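# Put the blue foam block, or else the box, on the counter

## Task

Look for a blue foam block lying on the room's floor. If there is one, place it on the counter; if there is none, place the cardboard box on the counter. No other object may end up on the counter. The robot must not tip over or finish leaning. The object must stay on the counter by itself, without the robot holding it there.

## Robot and tools

ROBOT. TidyBot++: a wheeled base, 0.54 m long, 0.50 m wide and 0.38 m tall, on four driven casters. It carries one seven-joint arm with a two-finger gripper. The shoulder sits 0.12 m ahead of the base centre, 0.68 m up. The arm begins folded, hand pointing down, with the wrist reaching up to 0.08 m beyond the base front. Cameras: base_camera (fixed on the base, 644x364) and wrist_camera (fisheye on the hand, 644x476, looks along the hand).

FRAMES. Base frame: origin on the floor below the base centre, x forward, y left, z up. hand_pose is reported in it: the point between the finger pads. The hand's z axis runs out along the fingers, and the fingers close along its y axis. The odometry frame is the base frame as it was when the scene began. Heading is positive to the left, from -3.142 to 3.142. base_tilt is in degrees, positive when the robot leans forward or right.

execute_actions. Argument actions: a list holding one action or none (an empty list only reports state and images). An action may hold base, joints, or both, plus optional speeds. Its motions start together.
- base: exactly one key, a relative offset from where the base last reported itself. translate_m: metres forward (+) or back, -2 to 2. strafe_m: metres left (+) or right, -2 to 2. rotate_rad: radians, counter-clockwise from above is +, -6.3 to 6.3. A move that would take over about 8.7 s at its top speed is refused; split it.
- joints: absolute targets by name, in radians. joint_1_rad (whole arm about vertical; + is clockwise from above, opposite to rotate_rad), joint_3_rad, joint_5_rad, joint_7_rad are unlimited and take the shorter way (send steps under half a turn to go farther). joint_2_rad (shoulder) -2.249 to 2.249; joint_4_rad (elbow) -2.579 to 2.579; joint_6_rad (wrist) -2.099 to 2.099. gripper_pos 0 (open, ~85 mm gap) to 1 (closed); gap is about 85 x (1 - gripper_pos) mm. Done tolerances: 0.039 for joints 1-4, 0.056 for 5-7, 0.03 for the gripper. With joint_7_rad at 1.57 and the hand down, the fingers open toward the robot's left and right.
- speeds: caps for that action only: translate_m and strafe_m 0.05-0.5 m/s, rotate_rad 0.1-1.57 rad/s (the maximum is the default).
- cameras: list of base_camera, wrist_camera or all; omitted/null means all, [] means none.
An unknown key or out-of-range number rejects the whole call with no motion. A single action runs at most 15 s. A left-out joint or base may still be pushing to its previous target.

ARM GEOMETRY. With joint_1_rad 0, joint_3_rad 3.14, joint_5_rad 0 the arm moves in the base's forward vertical plane. Angles from vertical (+ leaning forward): upper arm (0.42 m) = joint_2_rad; forearm (0.31 m) = joint_2_rad - joint_4_rad; hand (0.31 m to hand point) = that minus joint_6_rad. Sum length x sin for reach ahead of the shoulder and length x cos for height above it. A downward-pointing hand reaches at most about 0.94 m above the floor, and only close to the base. Closed fingertips stick out ~20 mm past the hand point.

OTHER TOOLS. wait(seconds 0-10): commands nothing and returns state and images. zoom_image(camera, region [x0,y0,x1,y1] pixels, origin top-left, at most 504x504): enlarges part of the latest full image. read_manual(section "licences"): licence text only. finished_scene(scene): ends the scene irreversibly after the last command is held, and reports success; the goal must already hold and keep holding.

RESULT LINES. base_status/joint_status: done; off_target (stopped short, may still push); contact_stop or time_out (target dropped, holding in place); not_followed with joint command not followed and cause: (self-collision check withheld arm targets, which may be retried with later actions). For the base, done only means the wheels turned enough, even with slipping or when blocked. on_its_own reports uncommanded motion. motor_effort: percent of maximum, peak in brackets, readings are noisy and offset. ARM HIT: the arm struck the base or itself. Gripper at 1 reading done means empty; off_target means something is held. Motor temperatures: one per arm joint; MOTOR HOT from 60 °C, OVER-TEMPERATURE FAULT at 75 °C (arm sags; resend targets reported as limit_stop_at_motor_heat). A torque fault freezes the arm and gripper for 10 s and skips the rest of the call. After any stop, the remaining calls in that reply are not run.

ACCURACY. Friction leaves joints slightly off; correct by sending last command + (wanted - read). A held load makes the arm sag; never command a joint to its current reading while holding. hand_pose can be 1-2 cm wrong, so trust images. Odometry drifts a few cm and degrees over many moves.

AVOID. Driving while the arm is caught on something high (tipping), pushing or pulling sideways on a raised hand, driving the arm into things (torque fault), fingers scraping the floor, dropping or slamming objects, long holds of a load (heat), and a blocked base pushing hard. A loose object may be nudged by outside forces occasionally. Two scenes follow one another; the next task arrives with finished_scene's result.

Each tool is called after "Call:" as name([rows], argument=value, ...), one row to a line, values as JSON.

## Session

Call:
execute_actions(actions=[])

Scene clock: 0.00 s.
Motor temperatures (°C, as the motors report them): [33 31 25 28 33 38 37]
base_odometry: x=+0.000 y=+0.000 heading=+0.000 (m, m, rad; odometry frame)
base_tilt: forward=-0.5 right=+0.7 (deg)
base_status: not commanded
joint_positions: joint_1_rad=-0.034 joint_2_rad=-0.371 joint_3_rad=+3.127 joint_4_rad=-2.509 joint_5_rad=-0.036 joint_6_rad=-0.846 joint_7_rad=+1.587 gripper_pos=+0.000
joint_status: not commanded
motor_effort: joint_1_rad=+0 joint_2_rad=-1 joint_3_rad=+0 joint_4_rad=+12 joint_5_rad=-1 joint_6_rad=+0 joint_7_rad=+1 (%)
hand_pose: x=+0.2797 y=+0.0169 z=+0.5976 quat_wxyz=(-0.013, +0.997, +0.021, +0.078) (m; base frame)
pictures: base_camera, wrist_camera
Images, in order (width x height): base_camera 644x364, wrist_camera 644x476.

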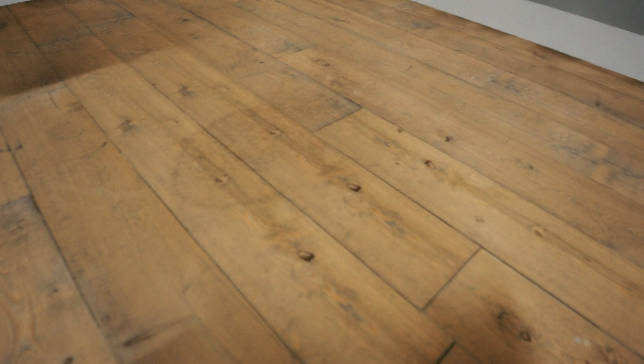

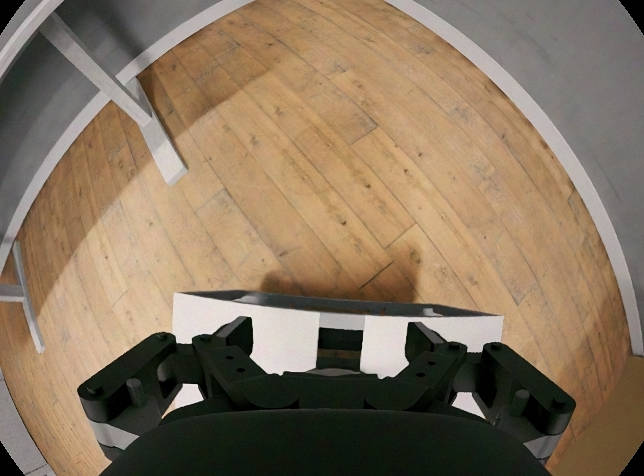

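Call:
execute_actions([
  {"base":{"rotate_rad":-1.6},"joints":{"joint_2_rad":-0.5,"joint_4_rad":-1.2,"joint_6_rad":-1.5}},
])

Call:
execute_actions([
  {"base":{"rotate_rad":-1.5}},
])

Call:
execute_actions([
  {"base":{"rotate_rad":-1.5}},
])

Scene clock: 13.77 s.
Motor temperatures (°C, as the motors report them): [33 31 25 28 33 38 37]
base_odometry: x=+0.000 y=+0.000 heading=-1.599 (m, m, rad; odometry frame)
base_tilt: forward=-0.5 right=+0.7 (deg)
base_status: done
joint_positions: joint_1_rad=-0.034 joint_2_rad=-0.488 joint_3_rad=+3.128 joint_4_rad=-1.208 joint_5_rad=-0.036 joint_6_rad=-1.478 joint_7_rad=+1.587 gripper_pos=+0.000
joint_status: all done
motor_effort: joint_1_rad=+0(1) joint_2_rad=+2(8) joint_3_rad=+1(1) joint_4_rad=+15(18) joint_5_rad=-1(1) joint_6_rad=+7(6) joint_7_rad=+0(0) (%)
hand_pose: x=+0.3799 y=+0.0272 z=+1.1069 quat_wxyz=(-0.021, +0.890, +0.036, +0.454) (m; base frame)
pictures: base_camera, wrist_camera
Images, in order (width x height): base_camera 644x364, wrist_camera 644x476.

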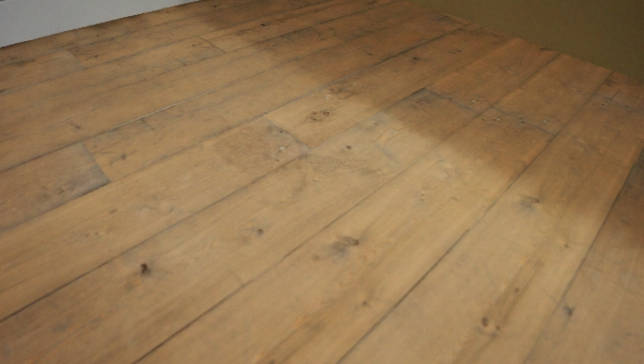

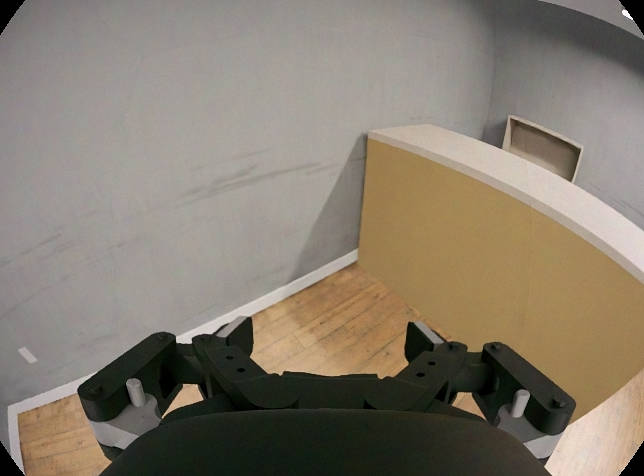

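Scene clock: 16.00 s.
Motor temperatures (°C, as the motors report them): [33 31 25 28 33 38 37]
base_odometry: x=+0.000 y=+0.000 heading=-3.099 (m, m, rad; odometry frame)
base_tilt: forward=-0.5 right=+0.6 (deg)
base_status: done
joint_positions: joint_1_rad=-0.034 joint_2_rad=-0.488 joint_3_rad=+3.128 joint_4_rad=-1.208 joint_5_rad=-0.036 joint_6_rad=-1.478 joint_7_rad=+1.587 gripper_pos=+0.000
joint_status: not commanded
motor_effort: joint_1_rad=+1(0) joint_2_rad=+2(2) joint_3_rad=+1(2) joint_4_rad=+15(16) joint_5_rad=-1(2) joint_6_rad=+7(7) joint_7_rad=+1(1) (%)
hand_pose: x=+0.3799 y=+0.0272 z=+1.1069 quat_wxyz=(-0.021, +0.890, +0.036, +0.454) (m; base frame)
pictures: base_camera, wrist_camera
Images, in order (width x height): base_camera 644x364, wrist_camera 644x476.

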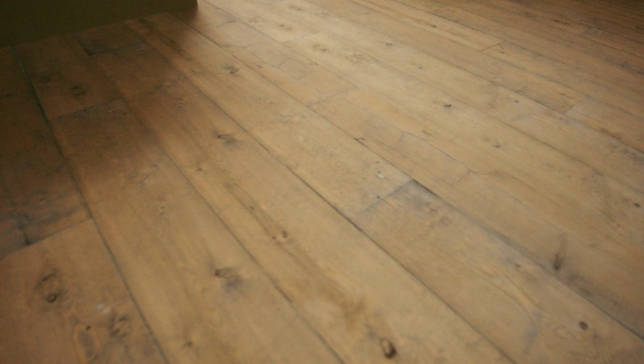

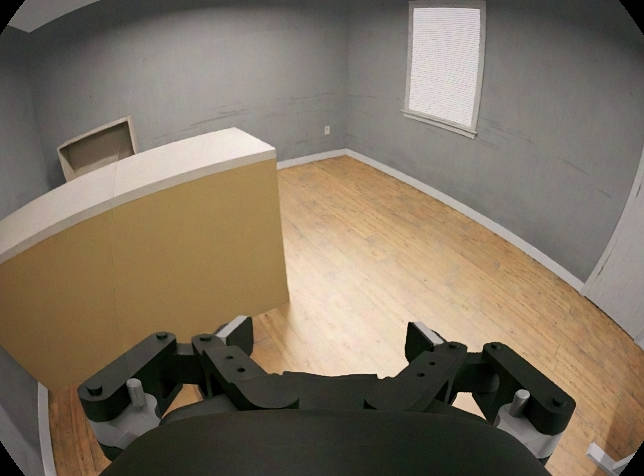

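Scene clock: 18.23 s.
Motor temperatures (°C, as the motors report them): [33 31 25 28 33 38 37]
base_odometry: x=+0.000 y=+0.000 heading=+1.685 (m, m, rad; odometry frame)
base_tilt: forward=-0.5 right=+0.6 (deg)
base_status: done
joint_positions: joint_1_rad=-0.034 joint_2_rad=-0.488 joint_3_rad=+3.128 joint_4_rad=-1.208 joint_5_rad=-0.036 joint_6_rad=-1.478 joint_7_rad=+1.587 gripper_pos=+0.000
joint_status: not commanded
motor_effort: joint_1_rad=+0(1) joint_2_rad=+2(2) joint_3_rad=+0(2) joint_4_rad=+15(15) joint_5_rad=+0(1) joint_6_rad=+7(7) joint_7_rad=+0(0) (%)
hand_pose: x=+0.3799 y=+0.0272 z=+1.1069 quat_wxyz=(-0.021, +0.890, +0.036, +0.454) (m; base frame)
pictures: base_camera, wrist_camera
Images, in order (width x height): base_camera 644x364, wrist_camera 644x476.

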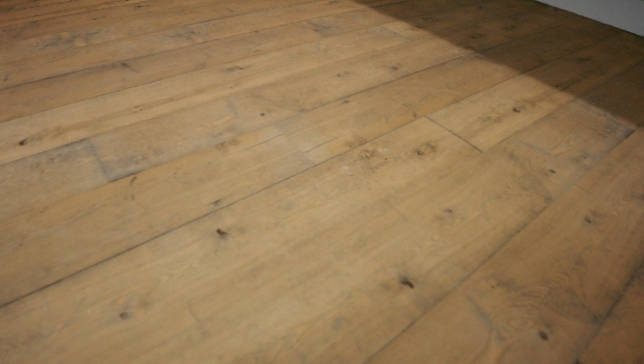

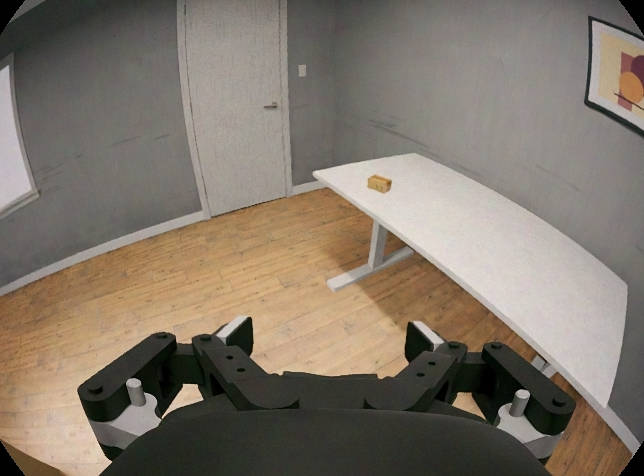

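Call:
execute_actions([
  {"base":{"rotate_rad":1.35}},
], cameras=[])

Call:
execute_actions([
  {"base":{"translate_m":1.7},"joints":{"joint_1_rad":-1.0}},
])

Scene clock: 34.03 s.
Motor temperatures (°C, as the motors report them): [33 31 25 28 33 38 37]
base_odometry: x=+0.000 y=+0.000 heading=+3.034 (m, m, rad; odometry frame)
base_tilt: forward=-0.5 right=+0.6 (deg)
base_status: done
joint_positions: joint_1_rad=-0.034 joint_2_rad=-0.488 joint_3_rad=+3.128 joint_4_rad=-1.208 joint_5_rad=-0.036 joint_6_rad=-1.478 joint_7_rad=+1.587 gripper_pos=+0.000
joint_status: not commanded
motor_effort: joint_1_rad=+0(1) joint_2_rad=+2(3) joint_3_rad=+1(2) joint_4_rad=+15(15) joint_5_rad=-1(2) joint_6_rad=+7(7) joint_7_rad=+1(1) (%)
hand_pose: x=+0.3799 y=+0.0272 z=+1.1069 quat_wxyz=(-0.021, +0.890, +0.036, +0.454) (m; base frame)
pictures: none
No camera images: the call's "cameras" was empty. Leave "cameras" out to get every camera's image.

Scene clock: 38.80 s.
Motor temperatures (°C, as the motors report them): [33 31 25 28 33 38 37]
base_odometry: x=-1.691 y=+0.180 heading=+3.035 (m, m, rad; odometry frame)
base_tilt: forward=-0.5 right=+0.7 (deg)
base_status: done
joint_positions: joint_1_rad=-0.983 joint_2_rad=-0.498 joint_3_rad=+3.128 joint_4_rad=-1.208 joint_5_rad=-0.036 joint_6_rad=-1.479 joint_7_rad=+1.587 gripper_pos=+0.000
joint_status: all done
motor_effort: joint_1_rad=+0(0) joint_2_rad=+3(5) joint_3_rad=+1(1) joint_4_rad=+14(15) joint_5_rad=+0(2) joint_6_rad=+7(7) joint_7_rad=+1(0) (%)
hand_pose: x=+0.2463 y=+0.2240 z=+1.1093 quat_wxyz=(-0.227, +0.774, +0.438, +0.398) (m; base frame)
pictures: base_camera, wrist_camera
Images, in order (width x height): base_camera 644x364, wrist_camera 644x476.

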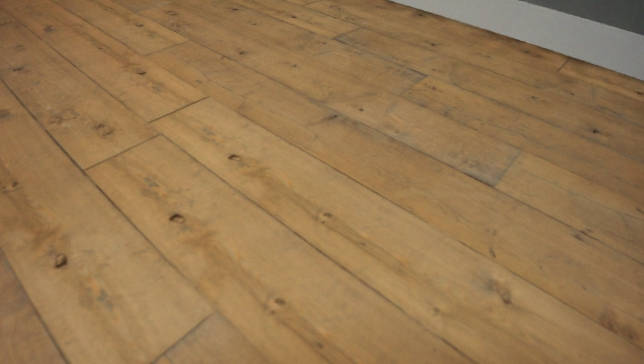

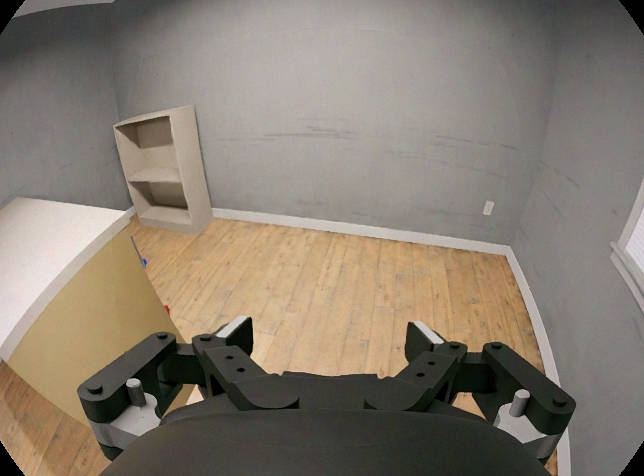

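Call:
execute_actions([
  {"base":{"rotate_rad":0.85},"joints":{"joint_1_rad":-0.5}},
])

Scene clock: 43.80 s.
Motor temperatures (°C, as the motors report them): [33 31 25 28 33 38 37]
base_odometry: x=-1.691 y=+0.180 heading=-2.399 (m, m, rad; odometry frame)
base_tilt: forward=-0.5 right=+0.6 (deg)
base_status: done
joint_positions: joint_1_rad=-0.518 joint_2_rad=-0.498 joint_3_rad=+3.128 joint_4_rad=-1.208 joint_5_rad=-0.036 joint_6_rad=-1.479 joint_7_rad=+1.587 gripper_pos=+0.000
joint_status: all done
motor_effort: joint_1_rad=+1(1) joint_2_rad=+2(3) joint_3_rad=+1(1) joint_4_rad=+15(15) joint_5_rad=-1(1) joint_6_rad=+7(7) joint_7_rad=+0(1) (%)
hand_pose: x=+0.3332 y=+0.1432 z=+1.1093 quat_wxyz=(-0.130, +0.854, +0.248, +0.440) (m; base frame)
pictures: base_camera, wrist_camera
Images, in order (width x height): base_camera 644x364, wrist_camera 644x476.

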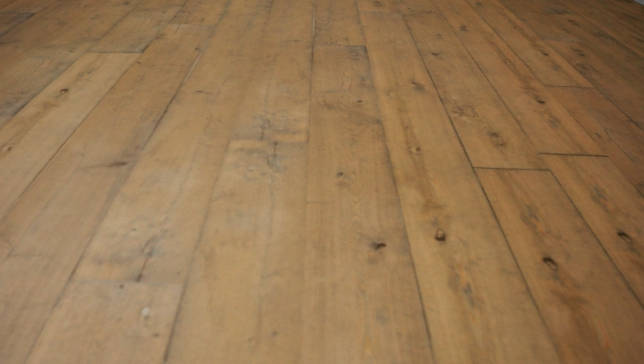

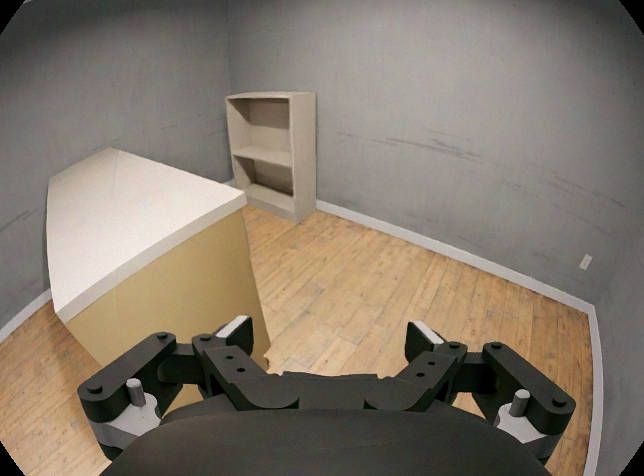

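Aligned with the planks.

Call:
execute_actions([
  {"base":{"translate_m":1.1},"joints":{"joint_1_rad":0}},
], cameras=["base_camera"])

Call:
execute_actions([
  {"base":{"rotate_rad":1.57}},
])

Scene clock: 50.43 s.
Motor temperatures (°C, as the motors report them): [33 31 25 28 33 38 37]
base_odometry: x=-2.500 y=-0.565 heading=-2.398 (m, m, rad; odometry frame)
base_tilt: forward=-0.5 right=+0.7 (deg)
base_status: done
joint_positions: joint_1_rad=-0.017 joint_2_rad=-0.497 joint_3_rad=+3.128 joint_4_rad=-1.208 joint_5_rad=-0.036 joint_6_rad=-1.480 joint_7_rad=+1.587 gripper_pos=+0.000
joint_status: all done
motor_effort: joint_1_rad=+0(1) joint_2_rad=+2(7) joint_3_rad=+1(2) joint_4_rad=+14(16) joint_5_rad=-1(0) joint_6_rad=+7(7) joint_7_rad=+0(0) (%)
hand_pose: x=+0.3759 y=+0.0228 z=+1.1091 quat_wxyz=(-0.017, +0.889, +0.028, +0.458) (m; base frame)
pictures: base_camera
Images, in order (width x height): base_camera 644x364.

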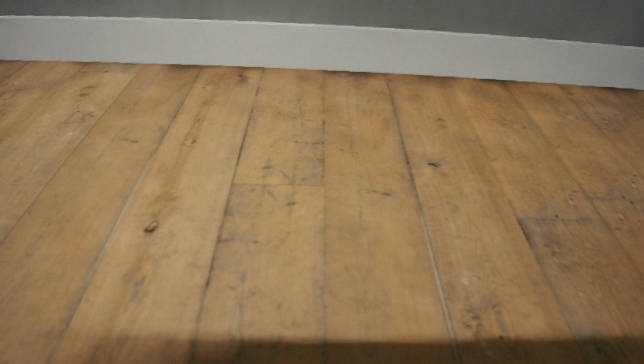

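Scene clock: 52.73 s.
Motor temperatures (°C, as the motors report them): [33 31 25 28 33 38 37]
base_odometry: x=-2.500 y=-0.565 heading=-0.828 (m, m, rad; odometry frame)
base_tilt: forward=-0.5 right=+0.6 (deg)
base_status: done
joint_positions: joint_1_rad=-0.017 joint_2_rad=-0.497 joint_3_rad=+3.128 joint_4_rad=-1.208 joint_5_rad=-0.036 joint_6_rad=-1.480 joint_7_rad=+1.587 gripper_pos=+0.000
joint_status: not commanded
motor_effort: joint_1_rad=+1(1) joint_2_rad=+2(3) joint_3_rad=+1(2) joint_4_rad=+15(15) joint_5_rad=-1(1) joint_6_rad=+7(7) joint_7_rad=+0(1) (%)
hand_pose: x=+0.3760 y=+0.0227 z=+1.1091 quat_wxyz=(-0.017, +0.889, +0.028, +0.458) (m; base frame)
pictures: base_camera, wrist_camera
Images, in order (width x height): base_camera 644x364, wrist_camera 644x476.

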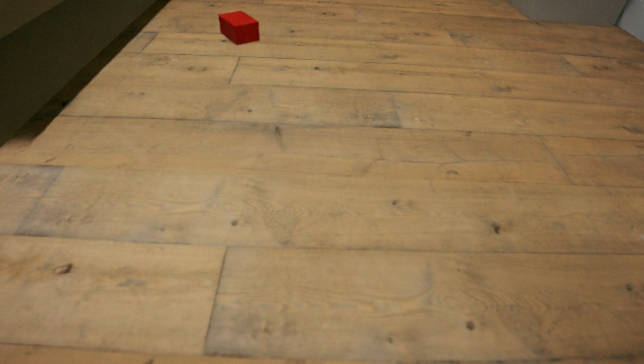

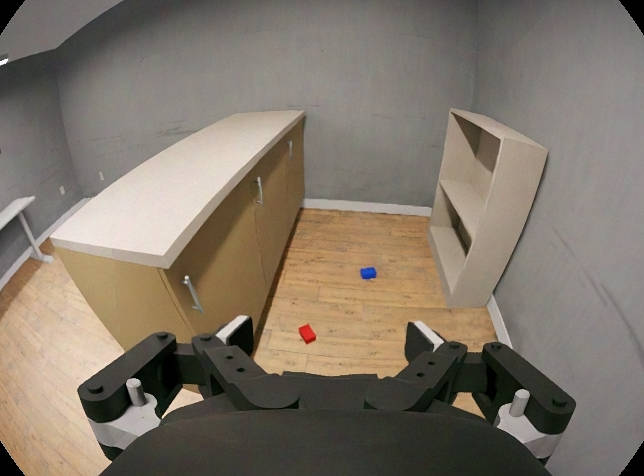

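Call:
execute_actions([
  {"base":{"strafe_m":-0.18}},
], cameras=[])

Call:
execute_actions([
  {"base":{"translate_m":0.55},"joints":{"joint_1_rad":0.02,"joint_2_rad":0.6,"joint_3_rad":3.15,"joint_4_rad":-1.3,"joint_5_rad":0.03,"joint_6_rad":-1.1}},
])

Scene clock: 69.70 s.
Motor temperatures (°C, as the motors report them): [33 31 25 28 33 38 37]
base_odometry: x=-2.633 y=-0.686 heading=-0.828 (m, m, rad; odometry frame)
base_tilt: forward=-0.5 right=+0.7 (deg)
base_status: done
joint_positions: joint_1_rad=-0.017 joint_2_rad=-0.497 joint_3_rad=+3.129 joint_4_rad=-1.208 joint_5_rad=-0.036 joint_6_rad=-1.480 joint_7_rad=+1.587 gripper_pos=+0.000
joint_status: not commanded
motor_effort: joint_1_rad=+0(0) joint_2_rad=+3(3) joint_3_rad=+1(3) joint_4_rad=+15(15) joint_5_rad=-1(3) joint_6_rad=+7(7) joint_7_rad=+0(1) (%)
hand_pose: x=+0.3760 y=+0.0220 z=+1.1092 quat_wxyz=(-0.017, +0.889, +0.027, +0.458) (m; base frame)
pictures: none
No camera images: the call's "cameras" was empty. Leave "cameras" out to get every camera's image.

Scene clock: 72.17 s.
Motor temperatures (°C, as the motors report them): [33 31 25 28 33 38 37]
base_odometry: x=-2.261 y=-1.092 heading=-0.828 (m, m, rad; odometry frame)
base_tilt: forward=-0.5 right=+0.6 (deg)
base_status: done
joint_positions: joint_1_rad=+0.000 joint_2_rad=+0.598 joint_3_rad=+3.136 joint_4_rad=-1.287 joint_5_rad=+0.001 joint_6_rad=-1.119 joint_7_rad=+1.587 gripper_pos=+0.000
joint_status: all done
motor_effort: joint_1_rad=+0(0) joint_2_rad=-35(38) joint_3_rad=+0(1) joint_4_rad=+16(18) joint_5_rad=+0(1) joint_6_rad=+1(6) joint_7_rad=+1(1) (%)
hand_pose: x=+0.6977 y=+0.0042 z=+0.6243 quat_wxyz=(-0.001, +0.998, +0.010, +0.069) (m; base frame)
pictures: base_camera, wrist_camera
Images, in order (width x height): base_camera 644x364, wrist_camera 644x476.

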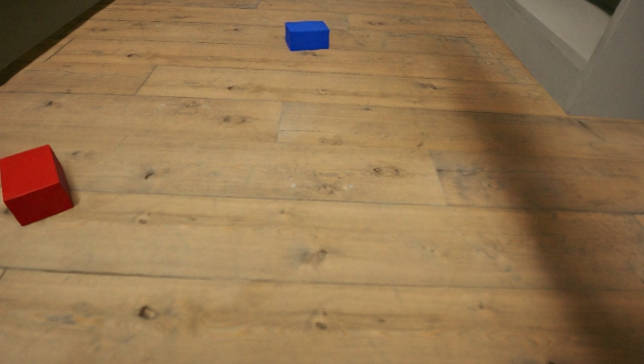

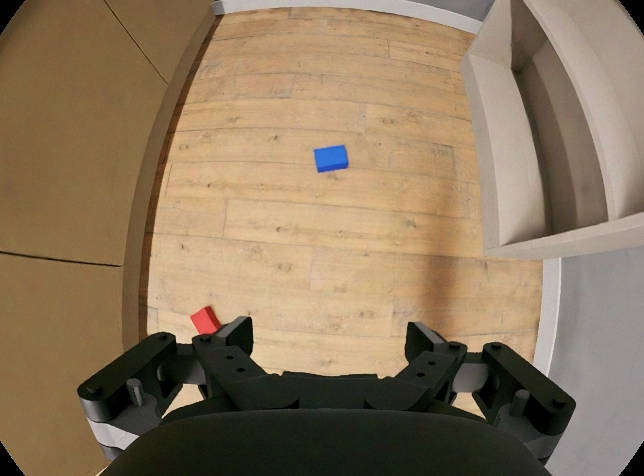

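Call:
execute_actions([
  {"base":{"translate_m":0.45},"joints":{"joint_2_rad":1.26,"joint_4_rad":-1.57,"joint_6_rad":-0.30,"joint_7_rad":0.17}},
])

Scene clock: 88.63 s.
Motor temperatures (°C, as the motors report them): [33 32 25 28 33 38 37]
base_odometry: x=-1.956 y=-1.424 heading=-0.828 (m, m, rad; odometry frame)
base_tilt: forward=-0.5 right=+0.6 (deg)
base_status: done
joint_positions: joint_1_rad=+0.001 joint_2_rad=+1.256 joint_3_rad=+3.136 joint_4_rad=-1.560 joint_5_rad=+0.001 joint_6_rad=-0.319 joint_7_rad=+0.203 gripper_pos=+0.000
joint_status: all done
motor_effort: joint_1_rad=+0(1) joint_2_rad=-38(43) joint_3_rad=-1(1) joint_4_rad=+5(17) joint_5_rad=-1(1) joint_6_rad=+0(2) joint_7_rad=+1(1) (%)
hand_pose: x=+0.6217 y=+0.0043 z=+0.2030 quat_wxyz=(-0.004, +0.776, -0.631, +0.001) (m; base frame)
pictures: base_camera, wrist_camera
Images, in order (width x height): base_camera 644x364, wrist_camera 644x476.

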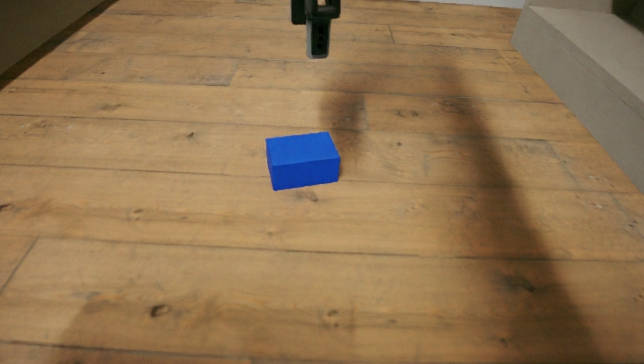

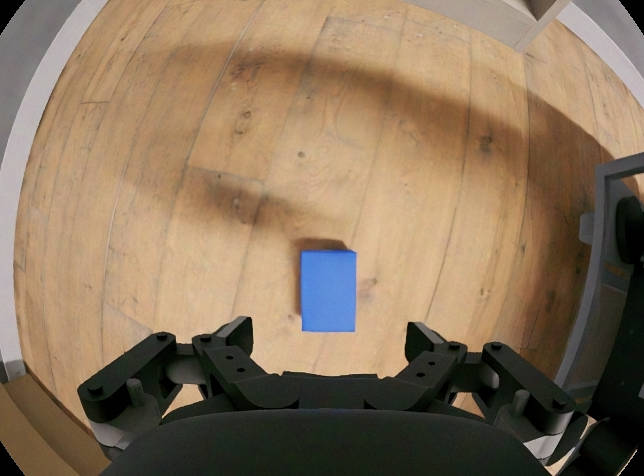

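Call:
execute_actions([
  {"joints":{"joint_2_rad":1.518,"joint_4_rad":-1.36,"joint_6_rad":-0.24}},
])

Scene clock: 97.77 s.
Motor temperatures (°C, as the motors report them): [33 32 25 28 33 38 37]
base_odometry: x=-1.956 y=-1.424 heading=-0.828 (m, m, rad; odometry frame)
base_tilt: forward=-0.5 right=+0.7 (deg)
base_status: not commanded
joint_positions: joint_1_rad=+0.001 joint_2_rad=+1.520 joint_3_rad=+3.136 joint_4_rad=-1.372 joint_5_rad=+0.001 joint_6_rad=-0.262 joint_7_rad=+0.203 gripper_pos=+0.000
joint_status: all done
motor_effort: joint_1_rad=+0(1) joint_2_rad=-39(42) joint_3_rad=-1(1) joint_4_rad=+5(7) joint_5_rad=-1(0) joint_6_rad=+0(0) joint_7_rad=+1(0) (%)
hand_pose: x=+0.6130 y=+0.0044 z=+0.0875 quat_wxyz=(+0.002, +0.775, -0.632, -0.007) (m; base frame)
pictures: base_camera, wrist_camera
Images, in order (width x height): base_camera 644x364, wrist_camera 644x476.

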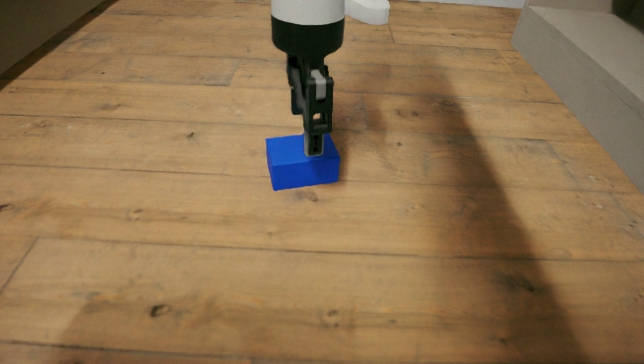

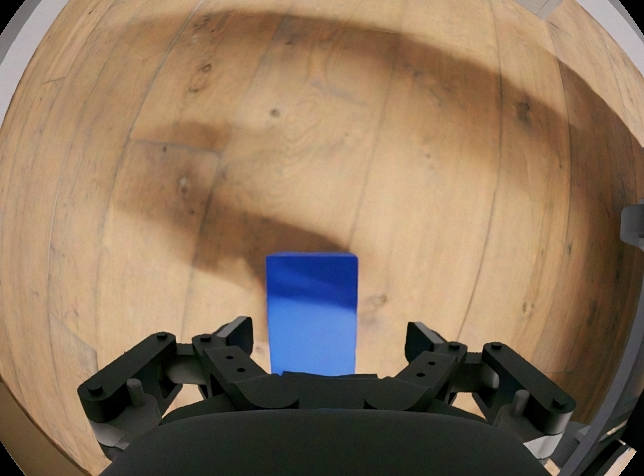

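Call:
execute_actions([
  {"joints":{"joint_2_rad":1.645,"joint_4_rad":-1.208}},
])

Scene clock: 120.83 s.
Motor temperatures (°C, as the motors report them): [33 33 25 28 33 38 37]
base_odometry: x=-1.956 y=-1.423 heading=-0.828 (m, m, rad; odometry frame)
base_tilt: forward=-0.5 right=+0.7 (deg)
base_status: not commanded
joint_positions: joint_1_rad=+0.002 joint_2_rad=+1.606 joint_3_rad=+3.137 joint_4_rad=-1.221 joint_5_rad=+0.001 joint_6_rad=-0.269 joint_7_rad=+0.203 gripper_pos=+0.000
joint_status: all done
motor_effort: joint_1_rad=+1(2) joint_2_rad=-34(39) joint_3_rad=+1(1) joint_4_rad=+6(11) joint_5_rad=+0(0) joint_6_rad=+3(9) joint_7_rad=+1(1) (%)
hand_pose: x=+0.6505 y=+0.0035 z=+0.0570 quat_wxyz=(-0.016, +0.775, -0.632, +0.016) (m; base frame)
pictures: base_camera, wrist_camera
Images, in order (width x height): base_camera 644x364, wrist_camera 644x476.

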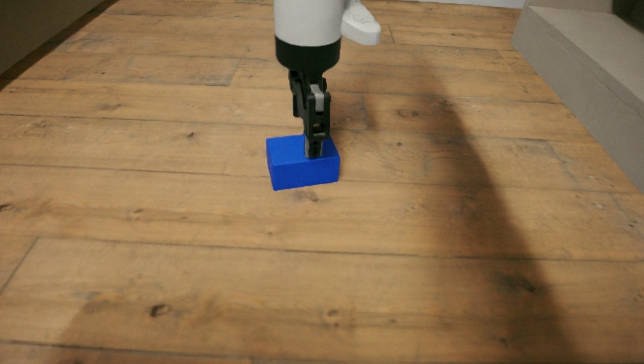

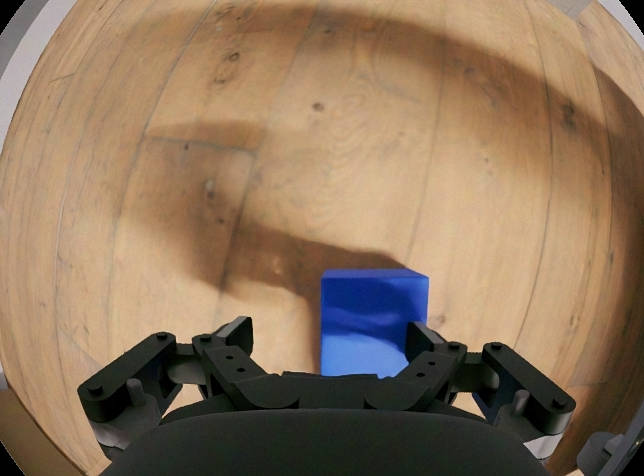

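Call:
execute_actions([
  {"joints":{"joint_2_rad":1.565,"joint_4_rad":-1.305}},
])

Scene clock: 127.60 s.
Motor temperatures (°C, as the motors report them): [33 33 25 28 33 38 37]
base_odometry: x=-1.956 y=-1.423 heading=-0.828 (m, m, rad; odometry frame)
base_tilt: forward=-0.5 right=+0.6 (deg)
base_status: not commanded
joint_positions: joint_1_rad=+0.002 joint_2_rad=+1.579 joint_3_rad=+3.138 joint_4_rad=-1.298 joint_5_rad=+0.001 joint_6_rad=-0.260 joint_7_rad=+0.203 gripper_pos=+0.000
joint_status: all done
motor_effort: joint_1_rad=+0(0) joint_2_rad=-38(40) joint_3_rad=-1(1) joint_4_rad=+4(8) joint_5_rad=-1(0) joint_6_rad=+0(5) joint_7_rad=+1(1) (%)
hand_pose: x=+0.6236 y=+0.0024 z=+0.0637 quat_wxyz=(-0.003, +0.775, -0.632, +0.001) (m; base frame)
pictures: base_camera, wrist_camera
Images, in order (width x height): base_camera 644x364, wrist_camera 644x476.

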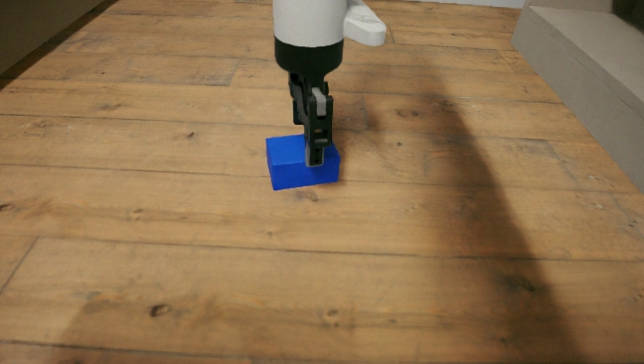

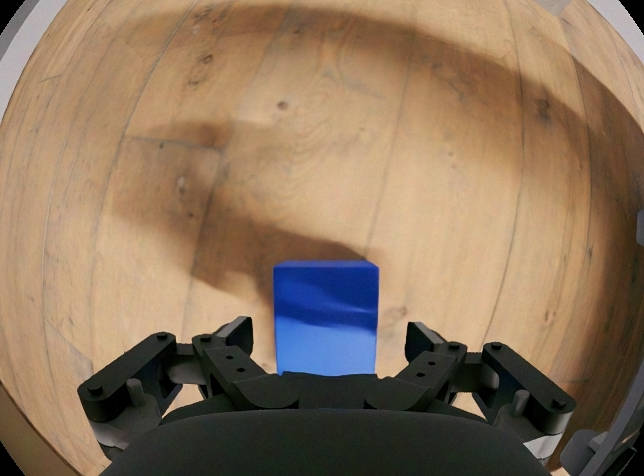

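Call:
execute_actions([
  {"joints":{"joint_2_rad":1.615,"joint_4_rad":-1.26}},
], cameras=["wrist_camera"])

Scene clock: 132.83 s.
Motor temperatures (°C, as the motors report them): [33 33 25 28 33 38 37]
base_odometry: x=-1.956 y=-1.423 heading=-0.828 (m, m, rad; odometry frame)
base_tilt: forward=-0.5 right=+0.7 (deg)
base_status: not commanded
joint_positions: joint_1_rad=+0.002 joint_2_rad=+1.605 joint_3_rad=+3.138 joint_4_rad=-1.264 joint_5_rad=+0.001 joint_6_rad=-0.260 joint_7_rad=+0.203 gripper_pos=+0.000
joint_status: all done
motor_effort: joint_1_rad=+1(0) joint_2_rad=-40(41) joint_3_rad=+0(0) joint_4_rad=+5(5) joint_5_rad=-1(0) joint_6_rad=+0(0) joint_7_rad=+1(0) (%)
hand_pose: x=+0.6276 y=+0.0024 z=+0.0532 quat_wxyz=(-0.005, +0.775, -0.632, +0.004) (m; base frame)
pictures: wrist_camera
Images, in order (width x height): wrist_camera 644x476.

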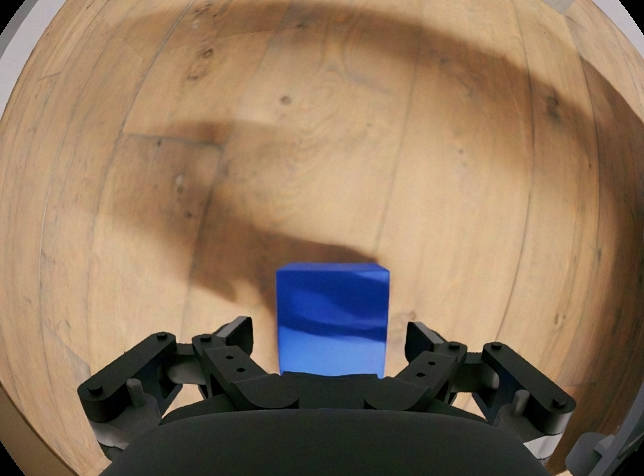

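Call:
execute_actions([
  {"joints":{"joint_2_rad":1.662,"joint_4_rad":-1.22}},
])

Scene clock: 136.33 s.
Motor temperatures (°C, as the motors report them): [33 33 25 28 33 38 37]
base_odometry: x=-1.956 y=-1.423 heading=-0.828 (m, m, rad; odometry frame)
base_tilt: forward=-0.5 right=+0.7 (deg)
base_status: not commanded
joint_positions: joint_1_rad=+0.002 joint_2_rad=+1.653 joint_3_rad=+3.138 joint_4_rad=-1.226 joint_5_rad=+0.001 joint_6_rad=-0.260 joint_7_rad=+0.203 gripper_pos=+0.000
joint_status: all done
motor_effort: joint_1_rad=+0(1) joint_2_rad=-39(42) joint_3_rad=+0(1) joint_4_rad=+4(5) joint_5_rad=+0(1) joint_6_rad=+0(0) joint_7_rad=+1(1) (%)
hand_pose: x=+0.6213 y=+0.0023 z=+0.0327 quat_wxyz=(-0.002, +0.775, -0.632, +0.000) (m; base frame)
pictures: base_camera, wrist_camera
Images, in order (width x height): base_camera 644x364, wrist_camera 644x476.

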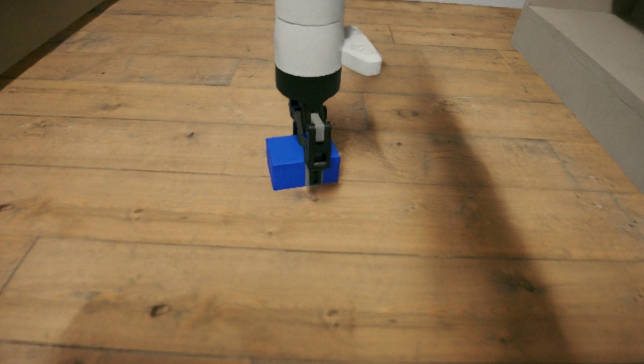

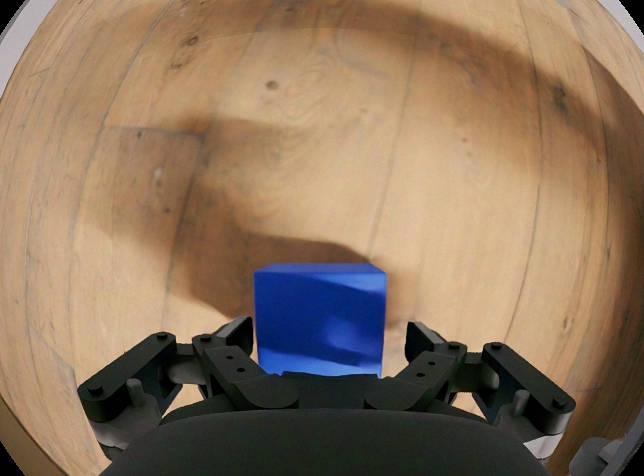

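Call:
execute_actions([
  {"joints":{"gripper_pos":1.0}},
], cameras=["base_camera"])

Scene clock: 139.50 s.
Motor temperatures (°C, as the motors report them): [33 33 25 28 33 38 37]
base_odometry: x=-1.956 y=-1.423 heading=-0.828 (m, m, rad; odometry frame)
base_tilt: forward=-0.5 right=+0.6 (deg)
base_status: not commanded
joint_positions: joint_1_rad=+0.002 joint_2_rad=+1.650 joint_3_rad=+3.138 joint_4_rad=-1.226 joint_5_rad=+0.001 joint_6_rad=-0.261 joint_7_rad=+0.203 gripper_pos=+0.393
joint_status: gripper_pos off_target (ended at +0.393, target +1.000)
motor_effort: joint_1_rad=+0(1) joint_2_rad=-38(40) joint_3_rad=-1(1) joint_4_rad=+6(10) joint_5_rad=-1(1) joint_6_rad=+2(6) joint_7_rad=+0(0) (%)
hand_pose: x=+0.6221 y=+0.0023 z=+0.0338 quat_wxyz=(-0.003, +0.775, -0.632, +0.001) (m; base frame)
pictures: base_camera
Images, in order (width x height): base_camera 644x364.

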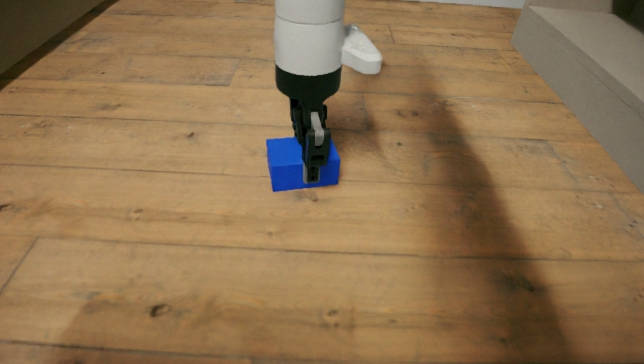

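Call:
execute_actions([
  {"joints":{"joint_2_rad":0.08,"joint_4_rad":-1.546,"joint_6_rad":0.0,"joint_7_rad":1.6}},
], cameras=[])

Call:
execute_actions([
  {"joints":{"joint_1_rad":-1.0}},
], cameras=["wrist_camera"])

Scene clock: 155.33 s.
Motor temperatures (°C, as the motors report them): [33 33 25 28 33 38 37]
base_odometry: x=-1.956 y=-1.423 heading=-0.828 (m, m, rad; odometry frame)
base_tilt: forward=-0.5 right=+0.7 (deg)
base_status: not commanded
joint_positions: joint_1_rad=+0.002 joint_2_rad=+0.086 joint_3_rad=+3.138 joint_4_rad=-1.536 joint_5_rad=+0.001 joint_6_rad=-0.022 joint_7_rad=+1.563 gripper_pos=+0.394
joint_status: all done
motor_effort: joint_1_rad=+0(0) joint_2_rad=-25(47) joint_3_rad=+0(1) joint_4_rad=+21(21) joint_5_rad=-1(1) joint_6_rad=+9(9) joint_7_rad=+1(1) (%)
hand_pose: x=+0.7796 y=+0.0022 z=+1.0618 quat_wxyz=(-0.003, +0.733, -0.002, +0.680) (m; base frame)
pictures: none
No camera images: the call's "cameras" was empty. Leave "cameras" out to get every camera's image.

Scene clock: 157.63 s.
Motor temperatures (°C, as the motors report them): [33 33 25 28 33 38 37]
base_odometry: x=-1.956 y=-1.423 heading=-0.828 (m, m, rad; odometry frame)
base_tilt: forward=-0.5 right=+0.6 (deg)
base_status: not commanded
joint_positions: joint_1_rad=-0.988 joint_2_rad=+0.086 joint_3_rad=+3.145 joint_4_rad=-1.536 joint_5_rad=+0.001 joint_6_rad=-0.022 joint_7_rad=+1.563 gripper_pos=+0.394
joint_status: all done
motor_effort: joint_1_rad=+1(3) joint_2_rad=-24(26) joint_3_rad=+0(2) joint_4_rad=+21(22) joint_5_rad=+0(0) joint_6_rad=+9(9) joint_7_rad=+1(0) (%)
hand_pose: x=+0.4835 y=+0.5510 z=+1.0618 quat_wxyz=(-0.323, +0.647, +0.344, +0.599) (m; base frame)
pictures: wrist_camera
Images, in order (width x height): wrist_camera 644x476.

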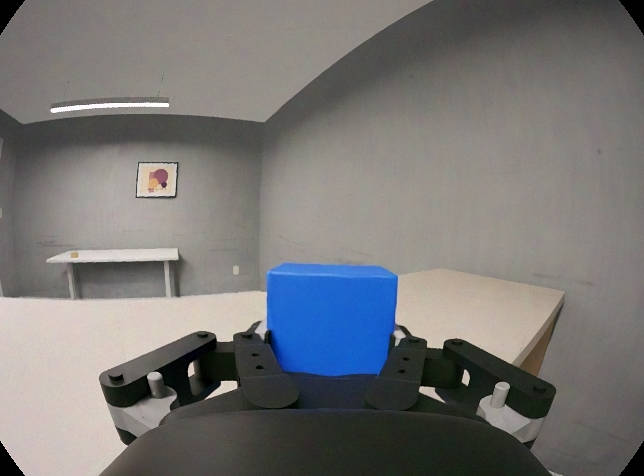

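Call:
execute_actions([
  {"joints":{"joint_1_rad":-1.58,"joint_2_rad":0.33,"joint_4_rad":-1.35,"joint_6_rad":0.09}},
], cameras=["wrist_camera"])

Scene clock: 167.67 s.
Motor temperatures (°C, as the motors report them): [33 33 25 28 33 38 37]
base_odometry: x=-1.956 y=-1.423 heading=-0.828 (m, m, rad; odometry frame)
base_tilt: forward=-0.5 right=+0.6 (deg)
base_status: not commanded
joint_positions: joint_1_rad=-1.570 joint_2_rad=+0.323 joint_3_rad=+3.146 joint_4_rad=-1.366 joint_5_rad=+0.001 joint_6_rad=+0.065 joint_7_rad=+1.563 gripper_pos=+0.394
joint_status: all done
motor_effort: joint_1_rad=+0(3) joint_2_rad=-33(34) joint_3_rad=-1(1) joint_4_rad=+21(23) joint_5_rad=-1(1) joint_6_rad=+9(10) joint_7_rad=+0(0) (%)
hand_pose: x=+0.1208 y=+0.7565 z=+1.0275 quat_wxyz=(-0.487, +0.515, +0.511, +0.487) (m; base frame)
pictures: wrist_camera
Images, in order (width x height): wrist_camera 644x476.

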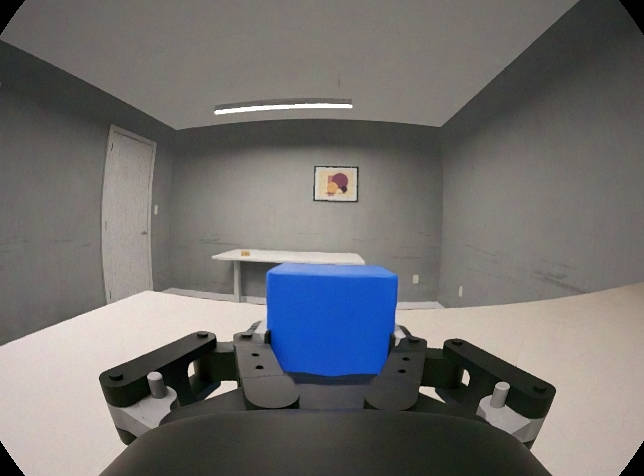

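Call:
execute_actions([
  {"joints":{"joint_2_rad":0.40,"joint_6_rad":0.16}},
], cameras=[])

Call:
execute_actions([
  {"joints":{"joint_2_rad":0.44,"joint_6_rad":0.19}},
], cameras=["wrist_camera"])

Scene clock: 177.80 s.
Motor temperatures (°C, as the motors report them): [33 33 25 28 33 38 37]
base_odometry: x=-1.956 y=-1.423 heading=-0.828 (m, m, rad; odometry frame)
base_tilt: forward=-0.5 right=+0.6 (deg)
base_status: not commanded
joint_positions: joint_1_rad=-1.570 joint_2_rad=+0.400 joint_3_rad=+3.146 joint_4_rad=-1.361 joint_5_rad=+0.001 joint_6_rad=+0.137 joint_7_rad=+1.563 gripper_pos=+0.394
joint_status: all done
motor_effort: joint_1_rad=+0(1) joint_2_rad=-35(37) joint_3_rad=+0(0) joint_4_rad=+21(22) joint_5_rad=-2(1) joint_6_rad=+9(10) joint_7_rad=+1(1) (%)
hand_pose: x=+0.1207 y=+0.7833 z=+0.9939 quat_wxyz=(-0.487, +0.515, +0.511, +0.487) (m; base frame)
pictures: none
No camera images: the call's "cameras" was empty. Leave "cameras" out to get every camera's image.

Scene clock: 178.63 s.
Motor temperatures (°C, as the motors report them): [33 33 25 28 33 38 37]
base_odometry: x=-1.956 y=-1.423 heading=-0.828 (m, m, rad; odometry frame)
base_tilt: forward=-0.5 right=+0.6 (deg)
base_status: not commanded
joint_positions: joint_1_rad=-1.570 joint_2_rad=+0.434 joint_3_rad=+3.146 joint_4_rad=-1.360 joint_5_rad=+0.001 joint_6_rad=+0.167 joint_7_rad=+1.563 gripper_pos=+0.394
joint_status: all done
motor_effort: joint_1_rad=+0(0) joint_2_rad=-36(38) joint_3_rad=+0(0) joint_4_rad=+21(21) joint_5_rad=-1(1) joint_6_rad=+9(9) joint_7_rad=+1(1) (%)
hand_pose: x=+0.1207 y=+0.7942 z=+0.9765 quat_wxyz=(-0.486, +0.516, +0.512, +0.486) (m; base frame)
pictures: wrist_camera
Images, in order (width x height): wrist_camera 644x476.

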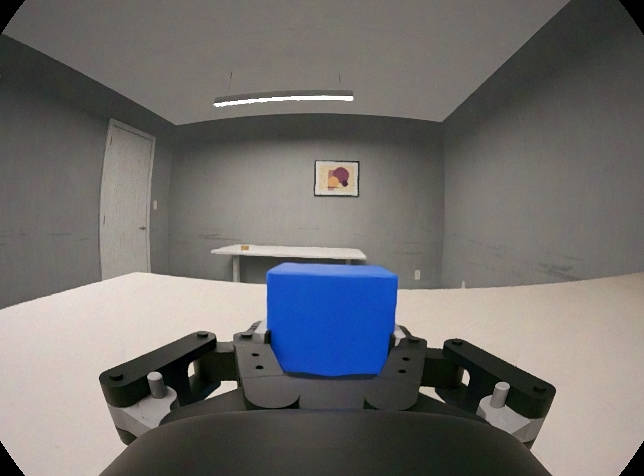

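Call:
execute_actions([
  {"joints":{"joint_2_rad":0.47}},
], cameras=["wrist_camera"])

Scene clock: 187.97 s.
Motor temperatures (°C, as the motors report them): [33 33 25 28 34 38 37]
base_odometry: x=-1.956 y=-1.423 heading=-0.828 (m, m, rad; odometry frame)
base_tilt: forward=-0.5 right=+0.6 (deg)
base_status: not commanded
joint_positions: joint_1_rad=-1.570 joint_2_rad=+0.448 joint_3_rad=+3.146 joint_4_rad=-1.357 joint_5_rad=+0.001 joint_6_rad=+0.174 joint_7_rad=+1.563 gripper_pos=+0.394
joint_status: all done
motor_effort: joint_1_rad=+1(1) joint_2_rad=-35(37) joint_3_rad=+0(0) joint_4_rad=+19(21) joint_5_rad=-1(1) joint_6_rad=+8(9) joint_7_rad=+1(0) (%)
hand_pose: x=+0.1207 y=+0.7987 z=+0.9699 quat_wxyz=(-0.485, +0.517, +0.512, +0.485) (m; base frame)
pictures: wrist_camera
Images, in order (width x height): wrist_camera 644x476.

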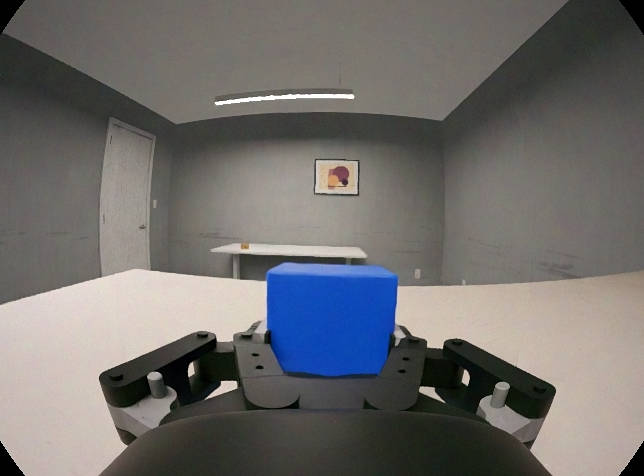

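Contact appears to be made (joints 4 and 6 were pushed up). Release.

Call:
execute_actions([
  {"joints":{"gripper_pos":0.0,"joint_2_rad":0.45}},
], cameras=["wrist_camera"])

Scene clock: 193.27 s.
Motor temperatures (°C, as the motors report them): [33 34 25 28 34 38 37]
base_odometry: x=-1.956 y=-1.423 heading=-0.828 (m, m, rad; odometry frame)
base_tilt: forward=-0.5 right=+0.6 (deg)
base_status: not commanded
joint_positions: joint_1_rad=-1.570 joint_2_rad=+0.448 joint_3_rad=+3.146 joint_4_rad=-1.356 joint_5_rad=+0.001 joint_6_rad=+0.174 joint_7_rad=+1.563 gripper_pos=+0.000
joint_status: all done
motor_effort: joint_1_rad=+0(1) joint_2_rad=-36(37) joint_3_rad=+0(0) joint_4_rad=+20(21) joint_5_rad=-1(2) joint_6_rad=+8(9) joint_7_rad=+1(0) (%)
hand_pose: x=+0.1207 y=+0.7987 z=+0.9701 quat_wxyz=(-0.485, +0.517, +0.512, +0.485) (m; base frame)
pictures: wrist_camera
Images, in order (width x height): wrist_camera 644x476.

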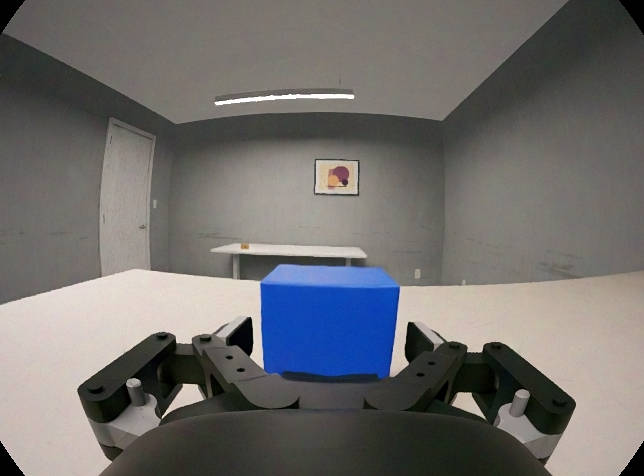

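Call:
execute_actions([
  {"joints":{"joint_2_rad":0.1,"joint_6_rad":-0.1}},
], cameras=["wrist_camera"])

Scene clock: 197.87 s.
Motor temperatures (°C, as the motors report them): [33 34 25 28 34 38 37]
base_odometry: x=-1.956 y=-1.423 heading=-0.828 (m, m, rad; odometry frame)
base_tilt: forward=-0.5 right=+0.6 (deg)
base_status: not commanded
joint_positions: joint_1_rad=-1.570 joint_2_rad=+0.094 joint_3_rad=+3.146 joint_4_rad=-1.351 joint_5_rad=+0.001 joint_6_rad=-0.078 joint_7_rad=+1.563 gripper_pos=+0.000
joint_status: all done
motor_effort: joint_1_rad=+1(1) joint_2_rad=-24(39) joint_3_rad=+0(1) joint_4_rad=+21(22) joint_5_rad=+0(1) joint_6_rad=+8(9) joint_7_rad=+1(0) (%)
hand_pose: x=+0.1208 y=+0.6625 z=+1.1549 quat_wxyz=(-0.512, +0.491, +0.485, +0.512) (m; base frame)
pictures: wrist_camera
Images, in order (width x height): wrist_camera 644x476.

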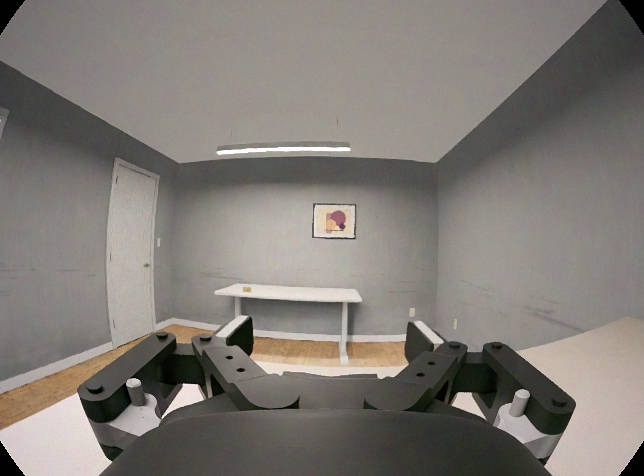

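Call:
finished_scene(scene=1)

The scene is finished: the task was done.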